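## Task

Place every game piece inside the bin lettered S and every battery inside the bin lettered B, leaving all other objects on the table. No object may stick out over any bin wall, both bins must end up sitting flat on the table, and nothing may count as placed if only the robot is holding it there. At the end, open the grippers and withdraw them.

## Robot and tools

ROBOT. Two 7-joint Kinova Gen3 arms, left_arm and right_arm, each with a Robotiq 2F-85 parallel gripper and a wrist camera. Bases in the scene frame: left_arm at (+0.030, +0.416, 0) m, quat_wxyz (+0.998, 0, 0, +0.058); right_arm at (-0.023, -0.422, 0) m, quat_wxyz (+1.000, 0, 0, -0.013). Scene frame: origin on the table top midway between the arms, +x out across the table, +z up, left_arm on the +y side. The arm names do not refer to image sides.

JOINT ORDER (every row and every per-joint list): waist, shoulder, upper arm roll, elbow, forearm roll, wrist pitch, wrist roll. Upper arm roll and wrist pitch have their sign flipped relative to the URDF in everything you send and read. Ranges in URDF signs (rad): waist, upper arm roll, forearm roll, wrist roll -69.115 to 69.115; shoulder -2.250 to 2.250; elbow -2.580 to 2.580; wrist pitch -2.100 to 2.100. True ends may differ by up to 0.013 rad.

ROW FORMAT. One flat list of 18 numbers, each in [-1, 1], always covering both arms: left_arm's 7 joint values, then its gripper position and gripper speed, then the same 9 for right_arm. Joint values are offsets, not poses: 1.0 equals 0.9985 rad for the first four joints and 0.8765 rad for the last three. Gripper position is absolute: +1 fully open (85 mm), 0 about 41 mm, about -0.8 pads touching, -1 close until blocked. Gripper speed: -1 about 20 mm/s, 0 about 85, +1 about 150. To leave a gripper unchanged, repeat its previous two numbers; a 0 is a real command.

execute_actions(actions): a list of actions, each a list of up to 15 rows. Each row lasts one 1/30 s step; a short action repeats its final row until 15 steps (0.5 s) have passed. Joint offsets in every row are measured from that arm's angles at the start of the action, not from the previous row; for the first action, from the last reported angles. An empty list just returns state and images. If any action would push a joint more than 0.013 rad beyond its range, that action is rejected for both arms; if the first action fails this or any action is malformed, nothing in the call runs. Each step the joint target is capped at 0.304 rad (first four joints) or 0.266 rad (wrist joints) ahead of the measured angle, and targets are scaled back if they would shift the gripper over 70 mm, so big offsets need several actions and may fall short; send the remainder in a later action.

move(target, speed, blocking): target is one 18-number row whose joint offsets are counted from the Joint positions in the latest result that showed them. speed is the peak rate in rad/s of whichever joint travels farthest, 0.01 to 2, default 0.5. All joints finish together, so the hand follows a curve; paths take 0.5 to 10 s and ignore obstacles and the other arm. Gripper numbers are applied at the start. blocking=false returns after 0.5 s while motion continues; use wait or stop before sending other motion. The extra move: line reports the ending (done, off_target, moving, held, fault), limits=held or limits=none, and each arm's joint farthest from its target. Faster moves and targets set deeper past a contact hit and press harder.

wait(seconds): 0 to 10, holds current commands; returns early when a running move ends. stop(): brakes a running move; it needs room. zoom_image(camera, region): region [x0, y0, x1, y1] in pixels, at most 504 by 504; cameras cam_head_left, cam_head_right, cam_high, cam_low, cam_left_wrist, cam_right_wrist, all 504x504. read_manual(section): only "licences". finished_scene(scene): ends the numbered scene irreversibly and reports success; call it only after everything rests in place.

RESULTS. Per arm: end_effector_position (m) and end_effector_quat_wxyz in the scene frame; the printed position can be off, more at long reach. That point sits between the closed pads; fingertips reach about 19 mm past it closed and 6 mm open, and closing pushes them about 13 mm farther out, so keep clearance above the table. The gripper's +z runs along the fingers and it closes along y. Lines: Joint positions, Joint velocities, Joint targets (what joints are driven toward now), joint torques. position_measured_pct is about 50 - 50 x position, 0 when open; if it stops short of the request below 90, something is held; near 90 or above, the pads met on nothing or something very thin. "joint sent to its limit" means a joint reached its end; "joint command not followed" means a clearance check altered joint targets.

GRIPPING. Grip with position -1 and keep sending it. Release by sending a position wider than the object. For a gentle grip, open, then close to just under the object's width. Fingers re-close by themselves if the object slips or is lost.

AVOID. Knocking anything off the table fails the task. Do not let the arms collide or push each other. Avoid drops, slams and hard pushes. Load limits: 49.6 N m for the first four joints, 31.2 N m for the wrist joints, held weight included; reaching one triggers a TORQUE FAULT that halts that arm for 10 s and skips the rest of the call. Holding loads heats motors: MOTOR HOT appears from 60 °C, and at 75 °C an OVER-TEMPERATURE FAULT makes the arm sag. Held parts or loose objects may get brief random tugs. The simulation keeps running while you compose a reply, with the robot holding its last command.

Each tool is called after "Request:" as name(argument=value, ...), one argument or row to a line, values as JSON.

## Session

Request:
execute_actions(
  actions=[],
)

Scene clock: 0.00 s.
left_arm: end_effector_position=(+0.2151, +0.4205, +0.3583) position_measured_pct=0.0 end_effector_quat_wxyz=(+0.498, +0.590, +0.596, -0.220) | right_arm: end_effector_position=(+0.5689, +0.0253, +0.2541) position_measured_pct=0.0 end_effector_quat_wxyz=(-0.265, +0.797, +0.360, +0.407)
Joint names: [waist, shoulder, upper arm roll, elbow, forearm roll, wrist pitch, wrist roll]
Joint positions: left_arm=[-0.506  0.194  0.846  2.187  0.542 -1.942  4.627] | right_arm=[-0.533  0.661  0.008  1.591 -1.72  -0.412  0.288]
Joint velocities: left_arm=[-0.     0.001  0.    -0.     0.    -0.    -0.002] | right_arm=[-0.     0.     0.    -0.     0.001 -0.    -0.   ]
Joint torques (N m, as the joint torque sensors report them, + toward a larger Joint positions number): no reading
Motor temperatures (°C, as the motors report them): left_arm=[26 33 29 28 31 33 34] | right_arm=[31 29 27 29 37 38 32]
Joint targets: left_arm=[-0.506 0.194 0.846 2.187 0.542 -1.942 4.627] | right_arm=[-0.533 0.661 0.008 1.591 -1.720 -0.412 0.288]

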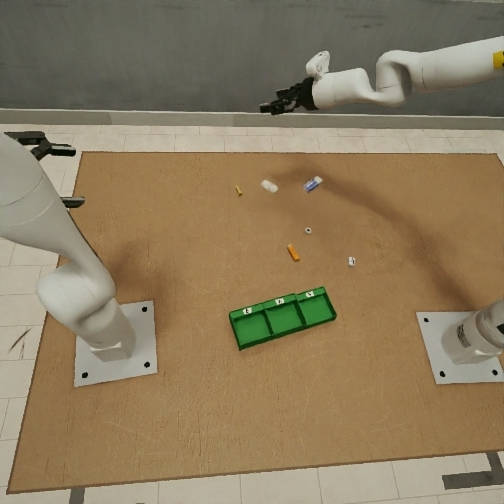

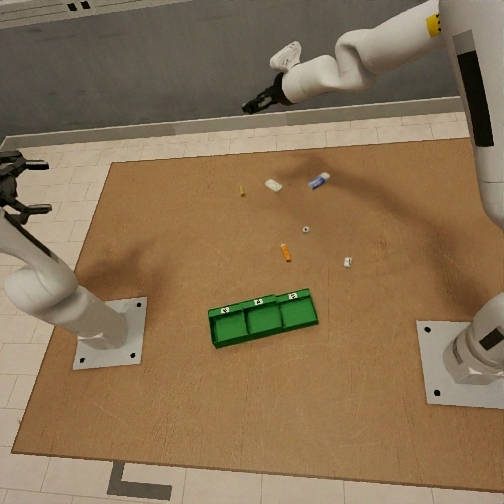

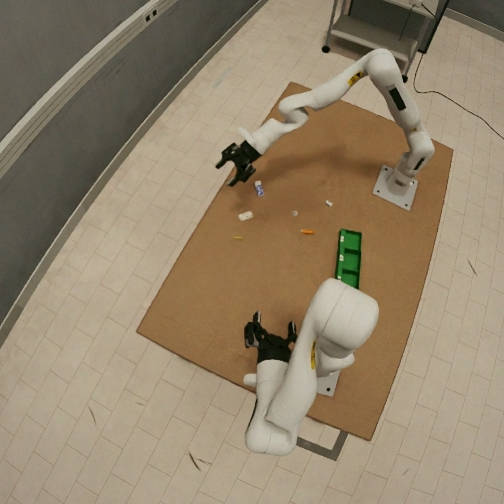

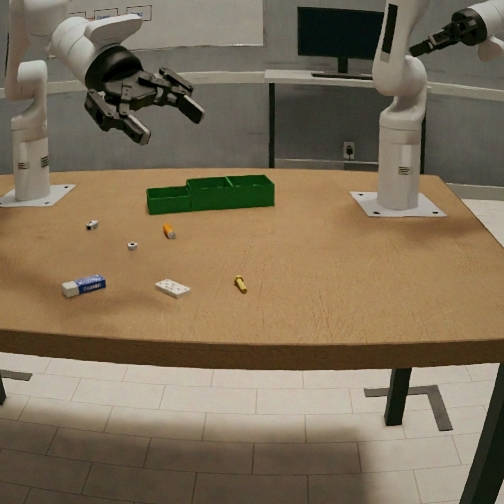

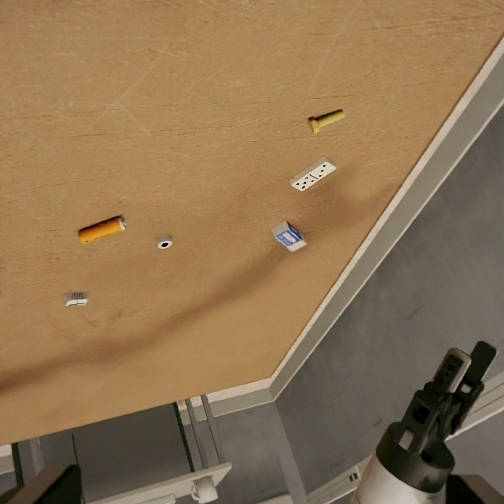

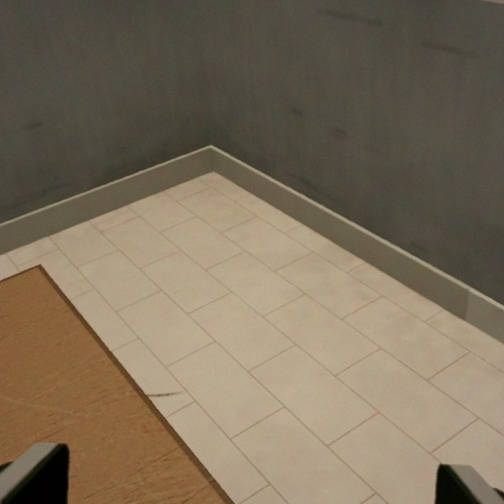

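Request:
zoom_image(
  camera="cam_head_left",
  region=[215,165,375,355],
)

Request:
zoom_image(
  camera="cam_low",
  region=[50,165,290,305],
)

Region (215, 165, 375, 355) of cam_head_left's 504x504 image, scaled by 2.653, with more detail than that image has; it fills the left 424 columns of this view, and the rest is white.

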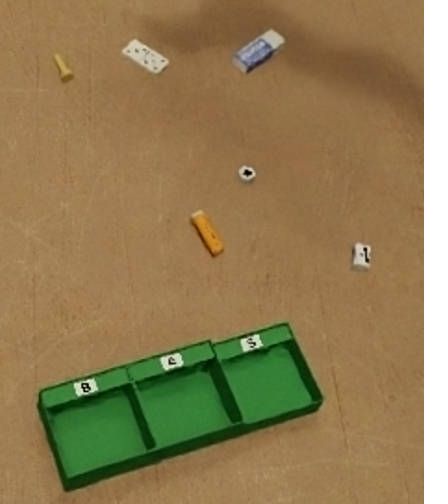

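Region (50, 165, 290, 305) of cam_low's 504x504 image, scaled by 2.100, with more detail than that image has; it fills the top 294 rows of this view, and the rest is white.

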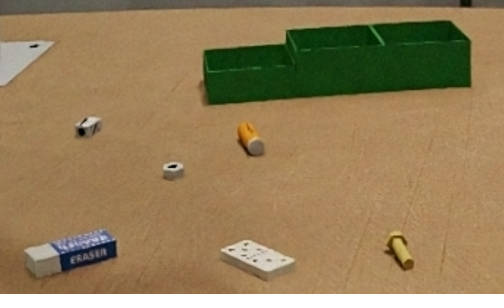

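Request:
move(
  target=[0.7,0.106,-0.847,-0.587,-0.618,0.8,0.97,1,0.5, 1,-0.2,0,0,0,0,0,1,0],
  speed=1,
)

Request:
move(
  target=[0.997,0.334,0,-0.115,0,0.25,0,1,0.5, 0.3,0,0,0,0,0,0,1,0],
  speed=1,
)

Scene clock: 14.80 s.
left_arm: end_effector_position=(+0.4489, +0.3586, +0.2736) position_measured_pct=0.0 end_effector_quat_wxyz=(+0.000, +0.941, +0.337, +0.000) | right_arm: end_effector_position=(+0.6657, -0.6733, +0.4004) position_measured_pct=0.0 end_effector_quat_wxyz=(-0.002, +0.827, -0.039, +0.561)
Joint names: [waist, shoulder, upper arm roll, elbow, forearm roll, wrist pitch, wrist roll]
Joint positions: left_arm=[ 0.193  0.3    0.     1.601  0.001 -1.24   5.477] | right_arm=[ 0.466  0.461  0.008  1.591 -1.72  -0.412  0.288]
Joint velocities: left_arm=[ 0.    -0.    -0.001  0.     0.001 -0.001  0.001] | right_arm=[ 0.004 -0.001  0.     0.002  0.001  0.001 -0.   ]
Joint torques (N m, as the joint torque sensors report them, + toward a larger Joint positions number): left_arm=[  0.11 -14.66  -0.07  -8.06  -0.24  -0.13  -0.26] | right_arm=[  0.39 -20.58   0.97  -9.68  -1.01  -1.11  -0.36]
Motor temperatures (°C, as the motors report them): left_arm=[26 33 29 28 31 33 34] | right_arm=[31 29 27 29 37 38 32]
Joint targets: left_arm=[0.193 0.300 0.000 1.601 0.001 -1.240 5.477] | right_arm=[0.466 0.461 0.008 1.591 -1.720 -0.412 0.288]
move: done; limits=none; left_arm: farthest joint: the waist, 0.000 radians from its target (0.699 radians at the start); right_arm: farthest joint: the waist, 0.000 radians from its target (0.998 radians at the start)

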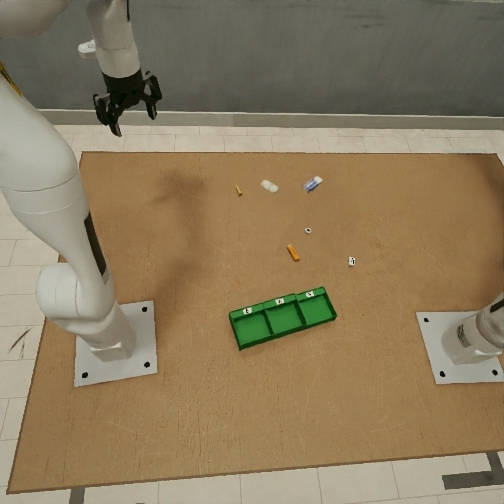

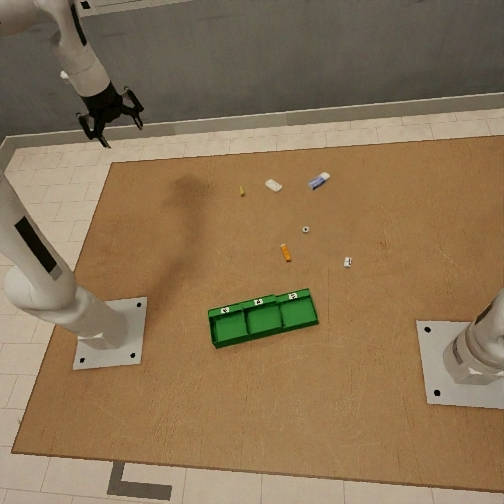

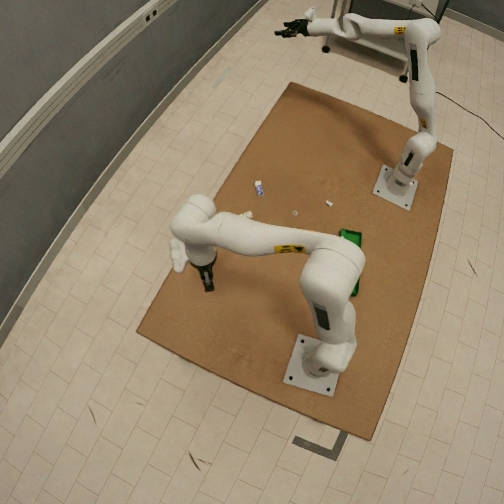

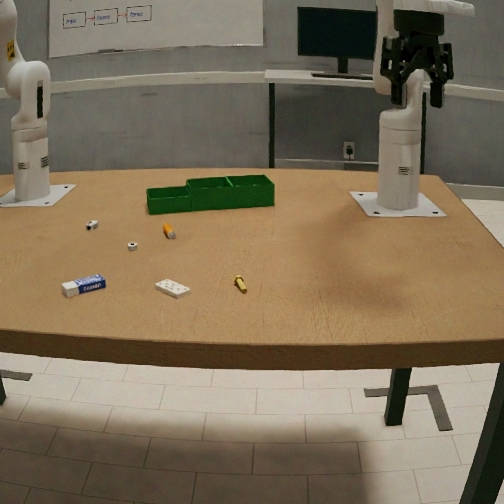

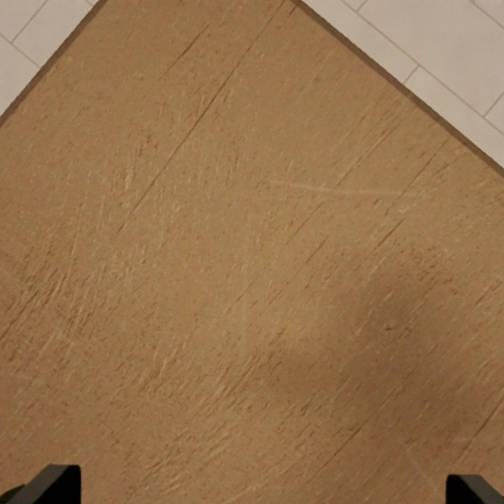

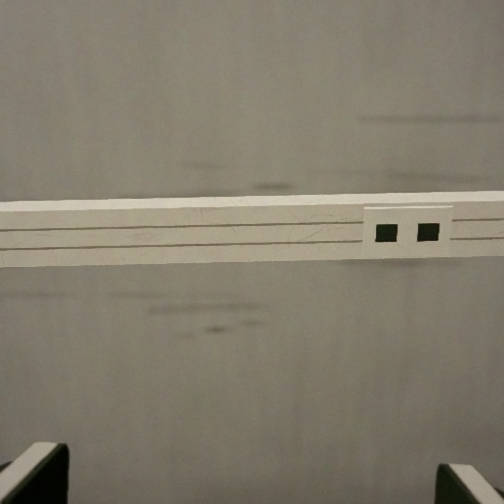

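Scene clock: 16.73 s.
left_arm: end_effector_position=(+0.2558, -0.0507, +0.1487) position_measured_pct=0.0 end_effector_quat_wxyz=(+0.001, +0.988, -0.153, +0.000) | right_arm: end_effector_position=(+0.5607, -0.8655, +0.4004) position_measured_pct=0.0 end_effector_quat_wxyz=(+0.081, +0.812, -0.162, +0.555)
Joint names: [waist, shoulder, upper arm roll, elbow, forearm roll, wrist pitch, wrist roll]
Joint positions: left_arm=[ 1.188  0.633  0.     1.486  0.001 -1.021  5.477] | right_arm=[ 0.765  0.461  0.008  1.591 -1.72  -0.412  0.288]
Joint velocities: left_arm=[ 0.003  0.002 -0.001  0.    -0.    -0.     0.001] | right_arm=[ 0.     0.001 -0.    -0.001 -0.    -0.001  0.   ]
Joint torques (N m, as the joint torque sensors report them, + toward a larger Joint positions number): left_arm=[ -0.02 -20.1   -0.13  -7.06  -0.21  -0.19  -0.23] | right_arm=[  0.09 -20.5    0.74  -9.79  -1.13  -1.07  -0.47]
Motor temperatures (°C, as the motors report them): left_arm=[26 33 29 28 31 33 34] | right_arm=[31 29 27 29 37 38 32]
Joint targets: left_arm=[1.188 0.634 0.000 1.486 0.001 -1.021 5.477] | right_arm=[0.765 0.461 0.008 1.591 -1.720 -0.412 0.288]
move: done; limits=none; left_arm: farthest joint: the waist, 0.000 radians from its target (0.996 radians at the start); right_arm: farthest joint: the waist, 0.000 radians from its target (0.300 radians at the start)

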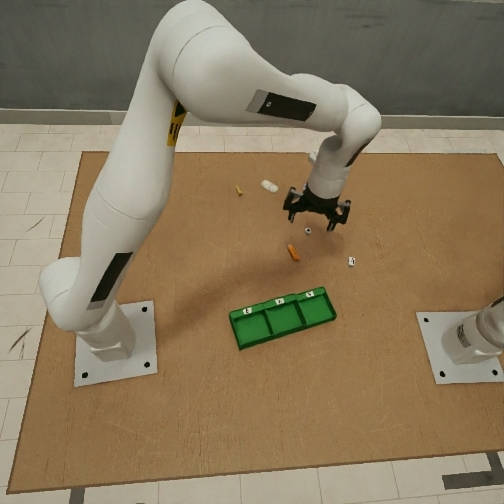

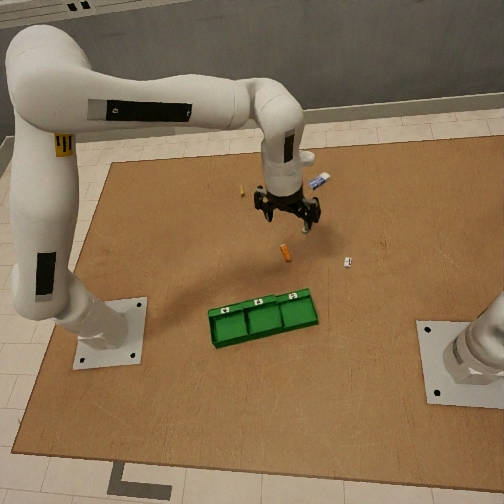

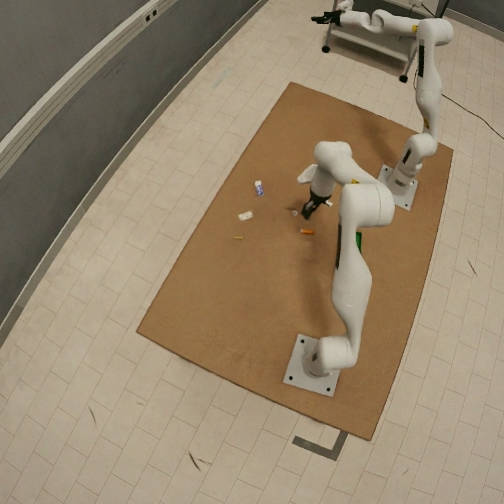

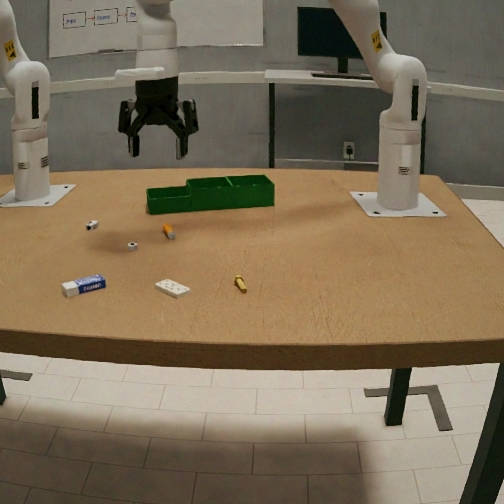

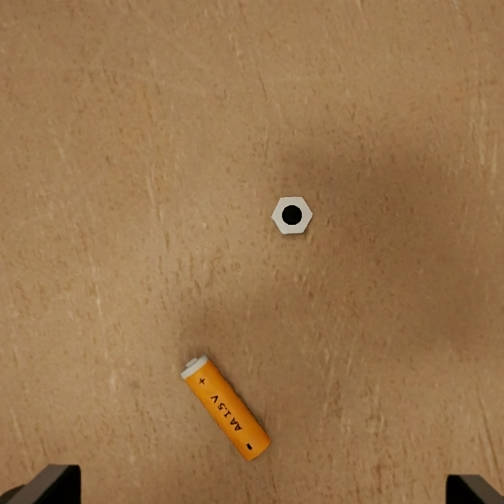

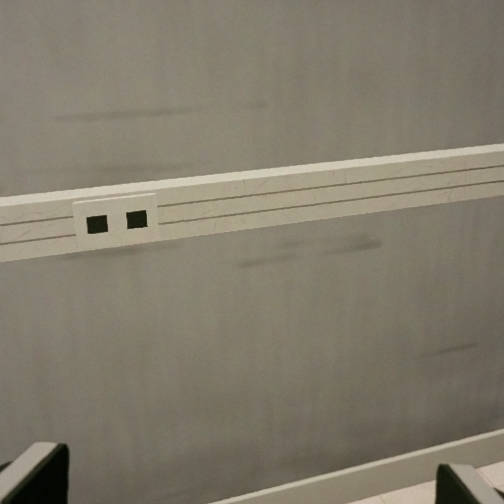

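Request:
move(
  target=[-0.008,0.098,0,0.162,0,0.294,0.72,0,0.5, 0,0,0,0,0,0,0,1,0],
  speed=0.8,
)

Scene clock: 26.57 s.
left_arm: end_effector_position=(+0.2500, -0.0316, +0.0594) position_measured_pct=49.6 end_effector_quat_wxyz=(-0.000, +0.986, +0.165, -0.000) | right_arm: end_effector_position=(+0.5607, -0.8655, +0.4004) position_measured_pct=0.0 end_effector_quat_wxyz=(+0.081, +0.812, -0.162, +0.555)
Joint names: [waist, shoulder, upper arm roll, elbow, forearm roll, wrist pitch, wrist roll]
Joint positions: left_arm=[ 1.18   0.731  0.     1.648  0.001 -0.764  6.108] | right_arm=[ 0.765  0.461  0.008  1.591 -1.72  -0.412  0.288]
Joint velocities: left_arm=[-0.    -0.    -0.001  0.    -0.001  0.001 -0.   ] | right_arm=[-0.001  0.     0.    -0.001  0.001 -0.     0.   ]
Joint torques (N m, as the joint torque sensors report them, + toward a larger Joint positions number): left_arm=[  0.08 -19.7   -0.35  -5.6   -0.11  -0.17  -0.27] | right_arm=[  0.   -20.53   0.74  -9.77  -1.1   -1.13  -0.38]
Motor temperatures (°C, as the motors report them): left_arm=[26 33 29 28 31 33 34] | right_arm=[31 29 27 29 37 38 32]
Joint targets: left_arm=[1.180 0.731 0.000 1.648 0.001 -0.764 6.108] | right_arm=[0.765 0.461 0.008 1.591 -1.720 -0.412 0.288]
move: done; limits=none; left_arm: farthest joint: the waist, 0.000 radians from its target (0.008 radians at the start); right_arm: farthest joint: the waist, 0.000 radians from its target (0.000 radians at the start)

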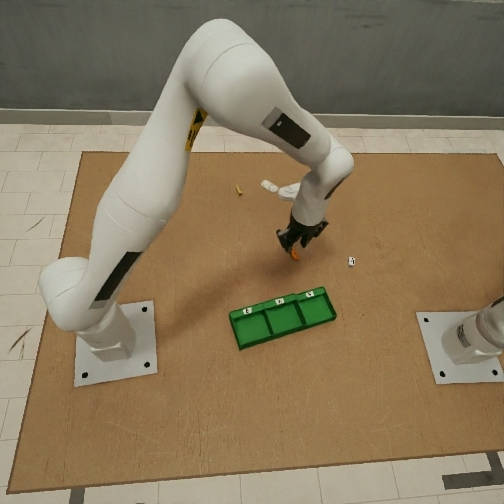

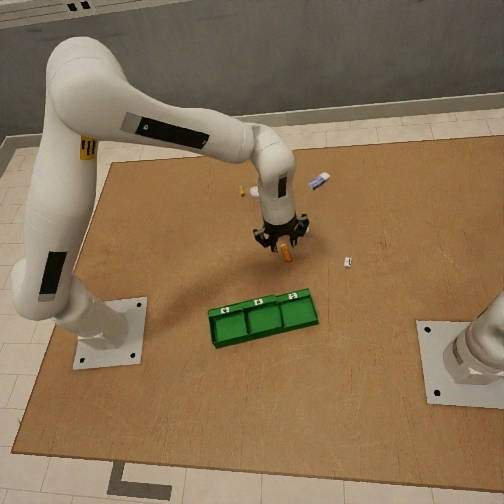

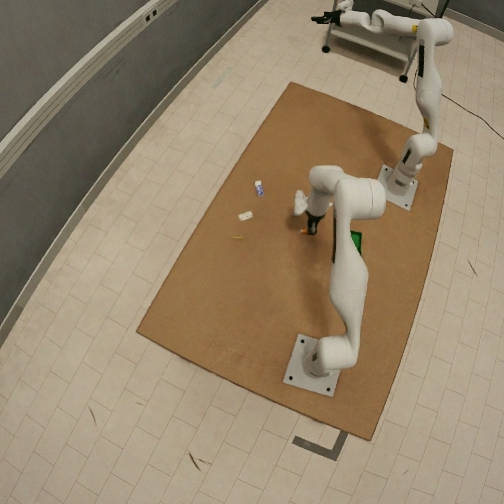

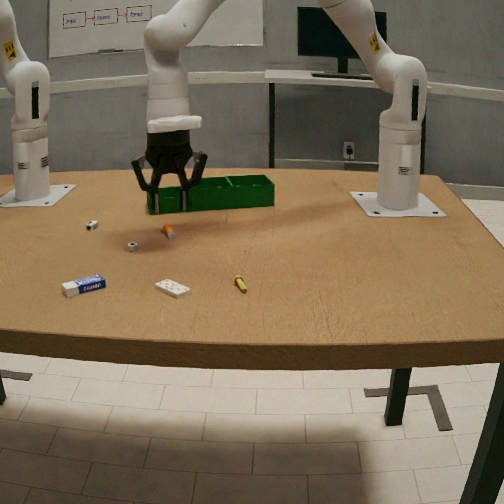

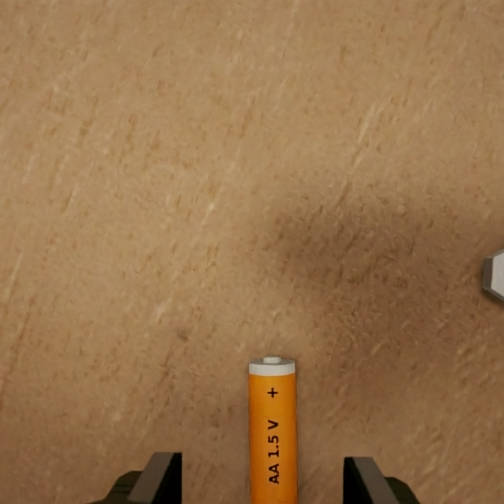

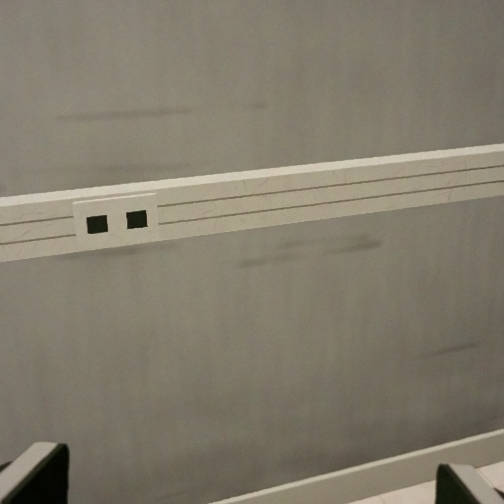

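Request:
move(
  target=[0,0.072,0,0.02,0,0.106,0,0,0.5, 0,0,0,0,0,0,0,1,0],
  speed=0.3,
)

Request:
move(
  target=[0,0,0,0,0,0,0,-1,0.5, 0,0,0,0,0,0,0,1,0],
)

Request:
move(
  target=[0,-0.2,0,0,0,-0.228,0,-1,0.5, 0,0,0,0,0,0,0,1,0],
  speed=0.6,
)

Scene clock: 33.07 s.
left_arm: end_effector_position=(+0.2502, -0.0319, +0.0196) position_measured_pct=49.6 end_effector_quat_wxyz=(+0.000, +0.986, +0.165, -0.000) | right_arm: end_effector_position=(+0.5607, -0.8655, +0.4004) position_measured_pct=0.0 end_effector_quat_wxyz=(+0.081, +0.812, -0.162, +0.555)
Joint names: [waist, shoulder, upper arm roll, elbow, forearm roll, wrist pitch, wrist roll]
Joint positions: left_arm=[ 1.18   0.803  0.     1.668  0.001 -0.671  6.108] | right_arm=[ 0.765  0.461  0.008  1.591 -1.72  -0.412  0.288]
Joint velocities: left_arm=[-0.     0.003 -0.    -0.    -0.     0.    -0.   ] | right_arm=[-0.     0.     0.    -0.     0.002 -0.001 -0.   ]
Joint torques (N m, as the joint torque sensors report them, + toward a larger Joint positions number): left_arm=[  0.1  -20.07  -0.28  -4.95  -0.22  -0.06  -0.19] | right_arm=[  0.29 -20.49   0.79  -9.77  -0.95  -1.    -0.34]
Motor temperatures (°C, as the motors report them): left_arm=[26 34 29 28 31 33 34] | right_arm=[31 29 27 29 37 38 32]
Joint targets: left_arm=[1.180 0.803 0.000 1.668 0.001 -0.671 6.108] | right_arm=[0.765 0.461 0.008 1.591 -1.720 -0.412 0.288]
move: done; limits=none; left_arm: farthest joint: the waist, 0.000 radians from its target (0.000 radians at the start); right_arm: farthest joint: the waist, 0.000 radians from its target (0.000 radians at the start)

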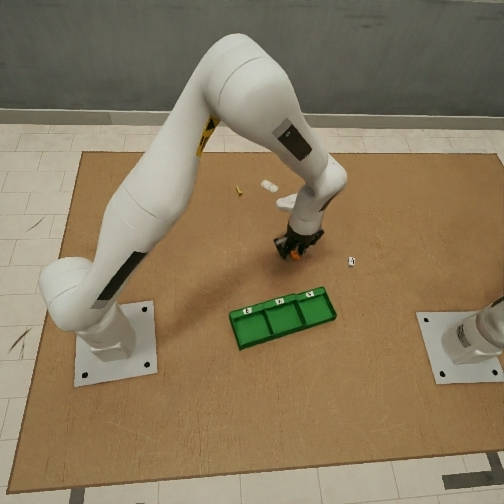

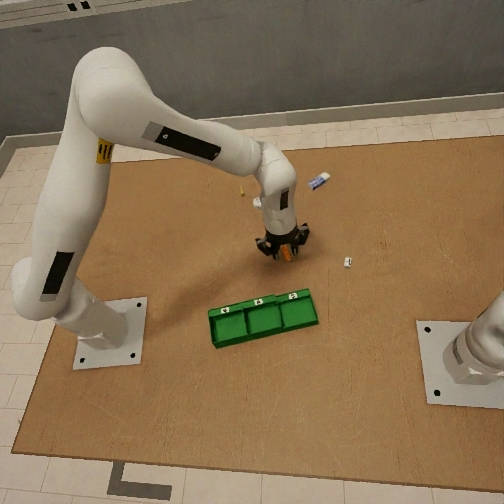

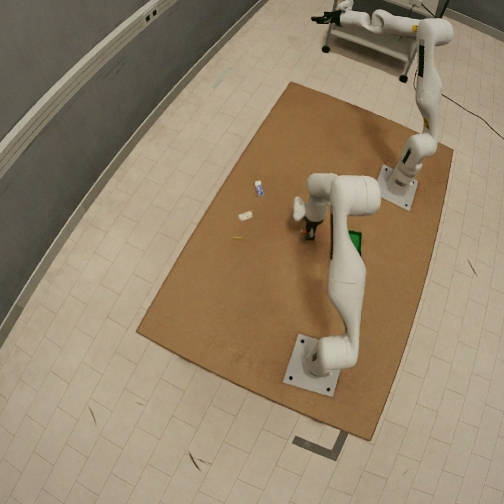

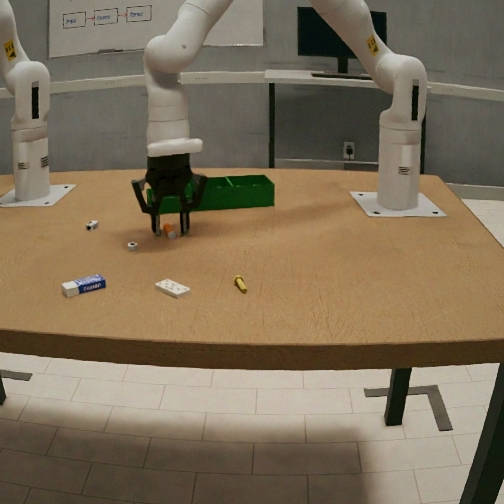

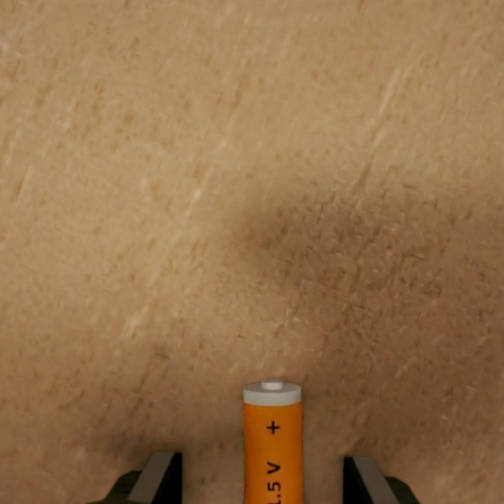

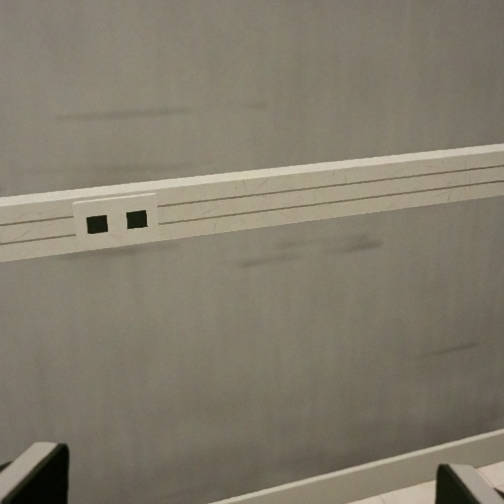

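Scene clock: 33.63 s.
left_arm: end_effector_position=(+0.2504, -0.0323, +0.0201) position_measured_pct=81.0 end_effector_quat_wxyz=(+0.001, +0.986, +0.165, +0.000) | right_arm: end_effector_position=(+0.5607, -0.8655, +0.4004) position_measured_pct=0.0 end_effector_quat_wxyz=(+0.081, +0.812, -0.162, +0.555)
Joint names: [waist, shoulder, upper arm roll, elbow, forearm roll, wrist pitch, wrist roll]
Joint positions: left_arm=[ 1.18   0.802  0.     1.667  0.001 -0.671  6.108] | right_arm=[ 0.765  0.461  0.008  1.591 -1.72  -0.412  0.288]
Joint velocities: left_arm=[ 0.     0.    -0.     0.     0.001  0.001  0.   ] | right_arm=[-0.001 -0.    -0.     0.001 -0.002 -0.001 -0.   ]
Joint torques (N m, as the joint torque sensors report them, + toward a larger Joint positions number): left_arm=[  0.08 -19.49  -0.35  -4.88  -0.22  -0.11  -0.26] | right_arm=[  0.1  -20.42   0.72  -9.7   -1.07  -1.06  -0.32]
Motor temperatures (°C, as the motors report them): left_arm=[26 34 29 28 31 33 34] | right_arm=[31 29 27 29 37 38 32]
Joint targets: left_arm=[1.180 0.803 0.000 1.668 0.001 -0.671 6.108] | right_arm=[0.765 0.461 0.008 1.591 -1.720 -0.412 0.288]
move: done; limits=none; left_arm: farthest joint: the shoulder, 0.001 radians from its target (0.000 radians at the start); right_arm: farthest joint: the waist, 0.000 radians from its target (0.000 radians at the start)

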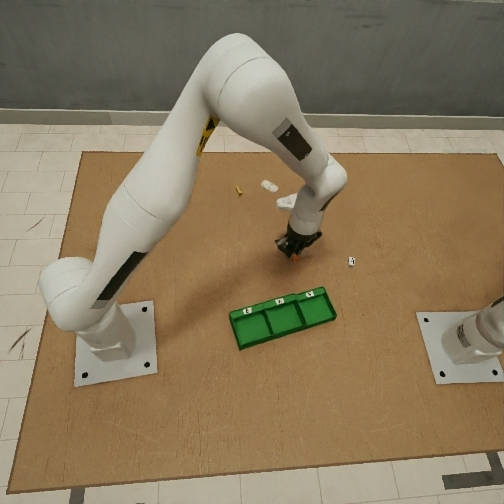

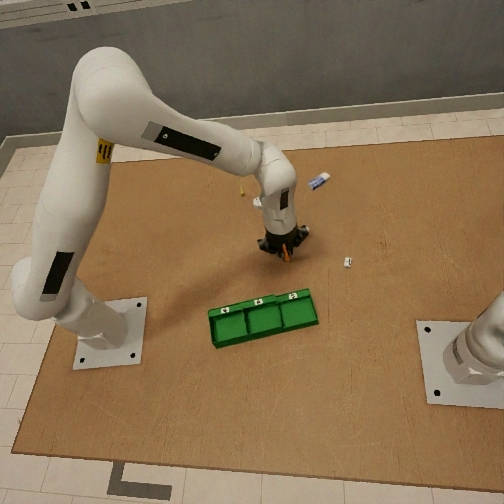

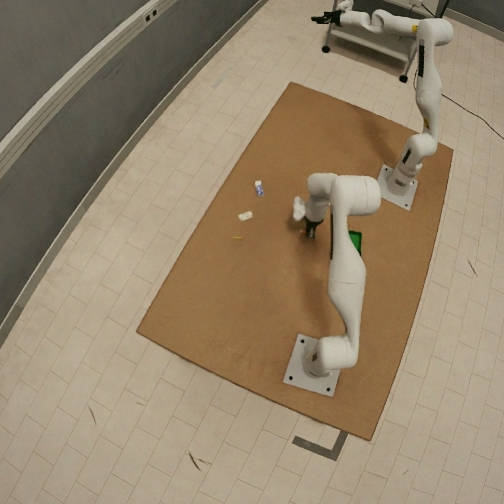

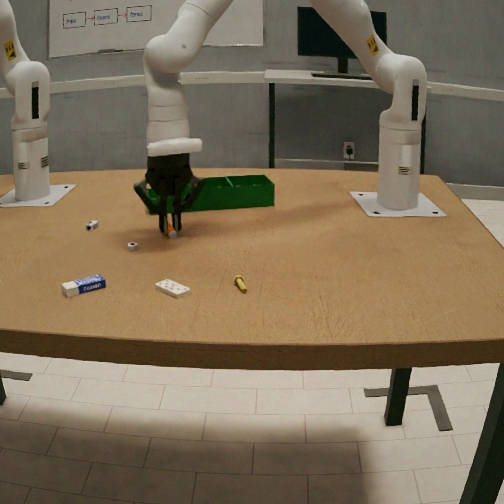

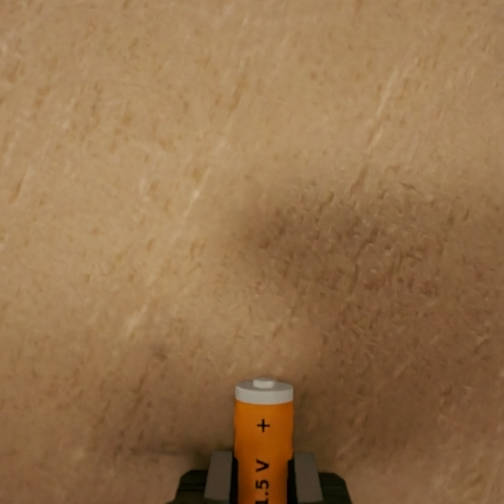

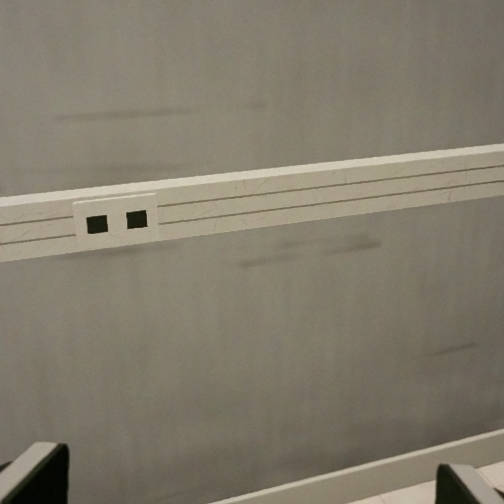

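Scene clock: 34.60 s.
left_arm: end_effector_position=(+0.2410, -0.0155, +0.1178) position_measured_pct=81.0 end_effector_quat_wxyz=(+0.001, +0.986, +0.165, -0.000) | right_arm: end_effector_position=(+0.5607, -0.8655, +0.4004) position_measured_pct=0.0 end_effector_quat_wxyz=(+0.081, +0.812, -0.162, +0.555)
Joint names: [waist, shoulder, upper arm roll, elbow, forearm roll, wrist pitch, wrist roll]
Joint positions: left_arm=[ 1.18   0.603  0.     1.667  0.001 -0.871  6.108] | right_arm=[ 0.765  0.461  0.008  1.591 -1.72  -0.412  0.288]
Joint velocities: left_arm=[-0.001 -0.006 -0.     0.001  0.001  0.    -0.   ] | right_arm=[ 0.     0.001  0.    -0.     0.001  0.    -0.   ]
Joint torques (N m, as the joint torque sensors report them, + toward a larger Joint positions number): left_arm=[  0.1  -18.92  -0.22  -6.35  -0.22  -0.17  -0.29] | right_arm=[  0.05 -20.56   0.82  -9.73  -0.99  -1.15  -0.27]
Motor temperatures (°C, as the motors report them): left_arm=[26 34 29 28 31 33 34] | right_arm=[31 29 27 29 37 38 32]
Joint targets: left_arm=[1.180 0.602 0.000 1.667 0.001 -0.871 6.108] | right_arm=[0.765 0.461 0.008 1.591 -1.720 -0.412 0.288]
move: done; limits=none; left_arm: farthest joint: the waist, 0.000 radians from its target (0.000 radians at the start); right_arm: farthest joint: the waist, 0.000 radians from its target (0.000 radians at the start)

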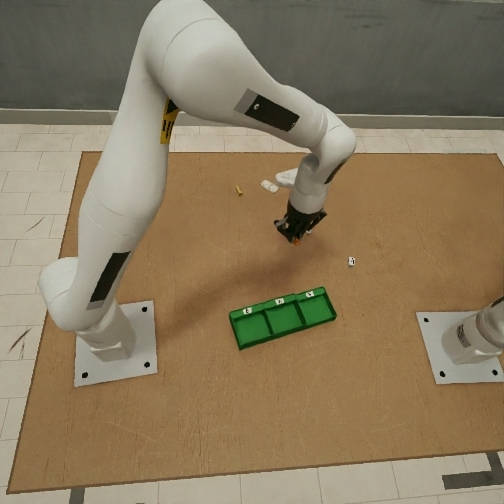

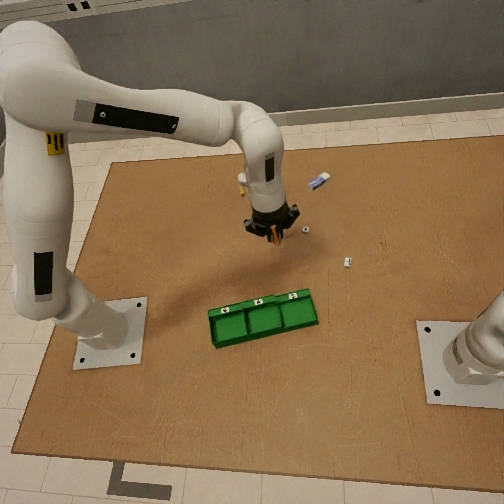

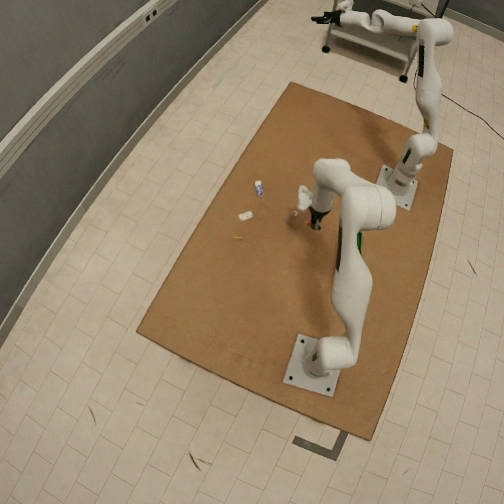

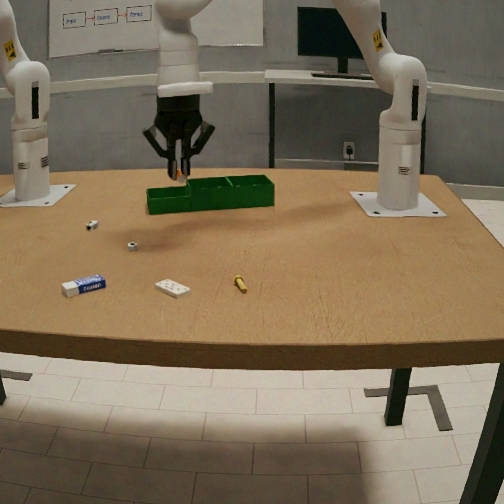

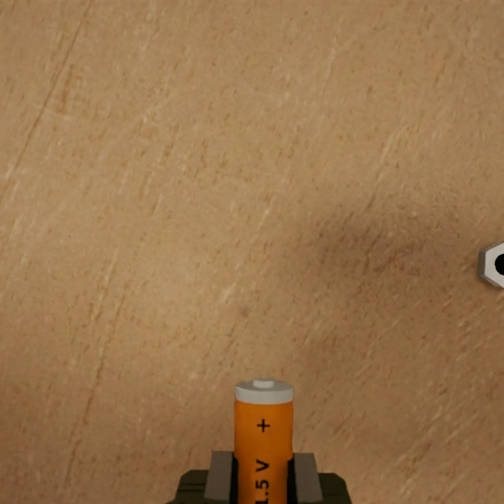

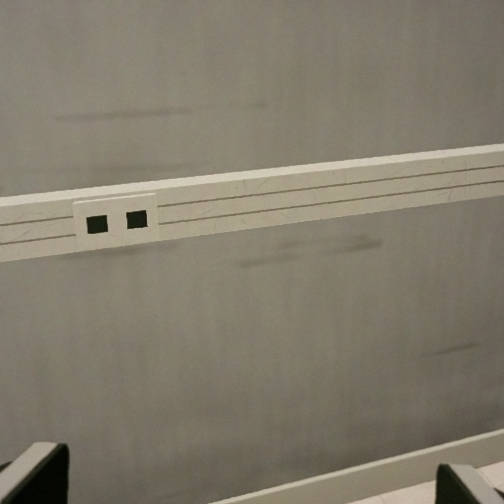

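Request:
move(
  target=[0.336,-0.311,0,0.515,0,0.232,0.383,-1,0.5, 0,0,0,0,0,0,0,1,0],
  speed=0.9,
)

Scene clock: 42.80 s.
left_arm: end_effector_position=(+0.0595, +0.1002, +0.1296) position_measured_pct=81.0 end_effector_quat_wxyz=(+0.000, +0.986, +0.166, -0.000) | right_arm: end_effector_position=(+0.5607, -0.8655, +0.4004) position_measured_pct=0.0 end_effector_quat_wxyz=(+0.081, +0.812, -0.162, +0.555)
Joint names: [waist, shoulder, upper arm roll, elbow, forearm roll, wrist pitch, wrist roll]
Joint positions: left_arm=[ 1.515  0.292  0.     2.181  0.001 -0.667  6.444] | right_arm=[ 0.765  0.461  0.008  1.591 -1.72  -0.412  0.288]
Joint velocities: left_arm=[ 0.003 -0.004  0.     0.     0.001  0.001 -0.001] | right_arm=[ 0.001 -0.    -0.     0.    -0.001  0.001  0.   ]
Joint torques (N m, as the joint torque sensors report them, + toward a larger Joint positions number): left_arm=[  0.4  -11.22  -0.19  -4.97  -0.19  -0.19  -0.2 ] | right_arm=[  0.14 -20.46   0.79  -9.79  -1.1   -1.06  -0.33]
Motor temperatures (°C, as the motors report them): left_arm=[26 34 29 28 31 33 34] | right_arm=[31 29 27 29 37 38 32]
Joint targets: left_arm=[1.516 0.292 0.000 2.182 0.001 -0.667 6.444] | right_arm=[0.765 0.461 0.008 1.591 -1.720 -0.412 0.288]
move: done; limits=none; left_arm: farthest joint: the waist, 0.000 radians from its target (0.335 radians at the start); right_arm: farthest joint: the waist, 0.000 radians from its target (0.000 radians at the start)

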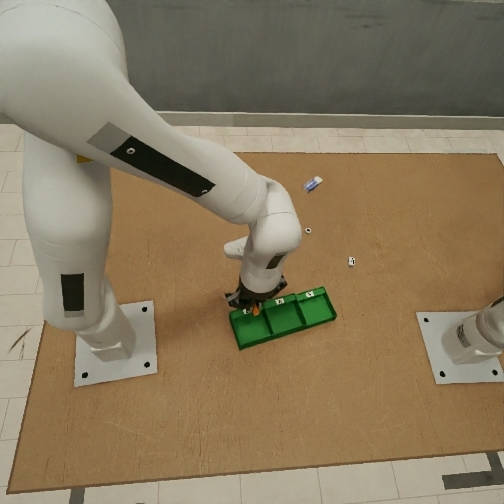

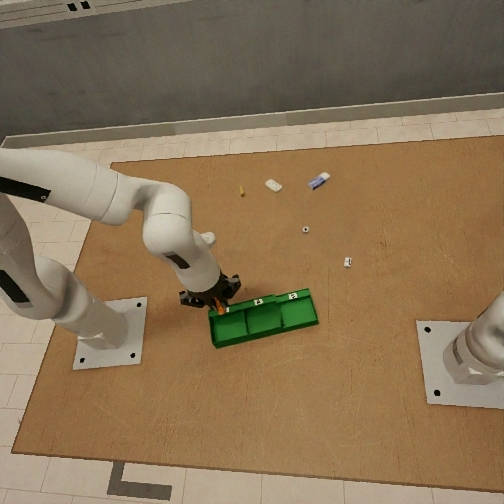

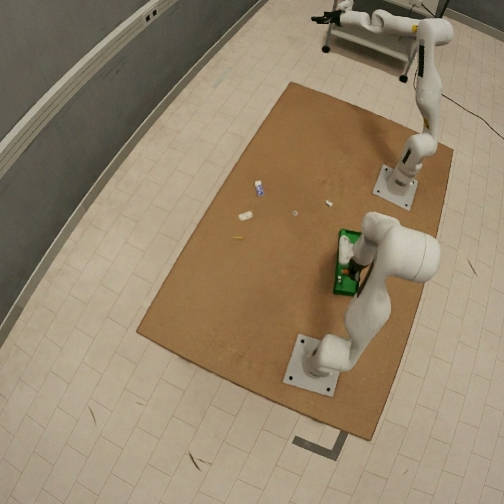

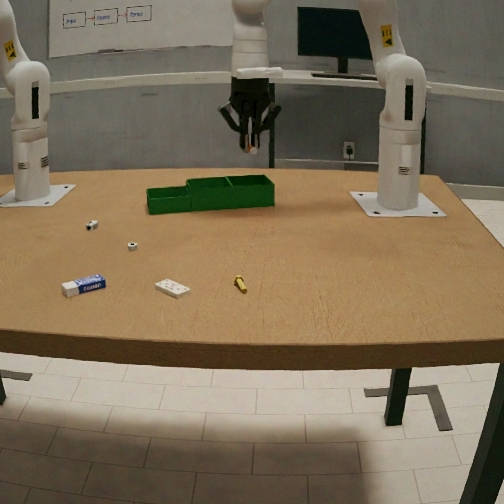

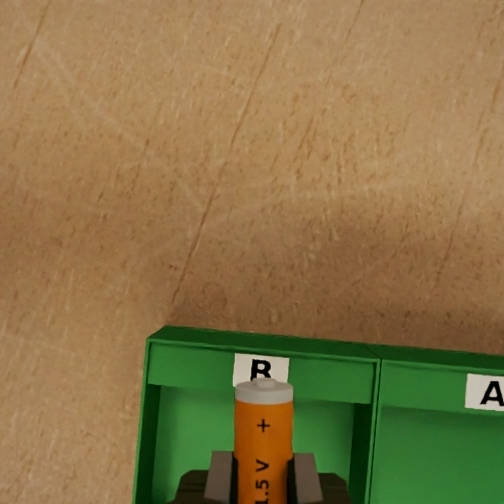

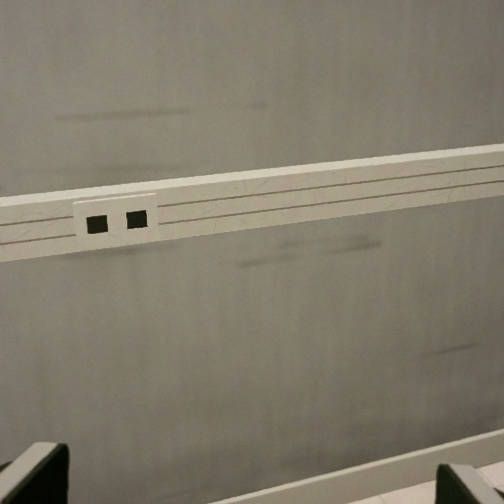

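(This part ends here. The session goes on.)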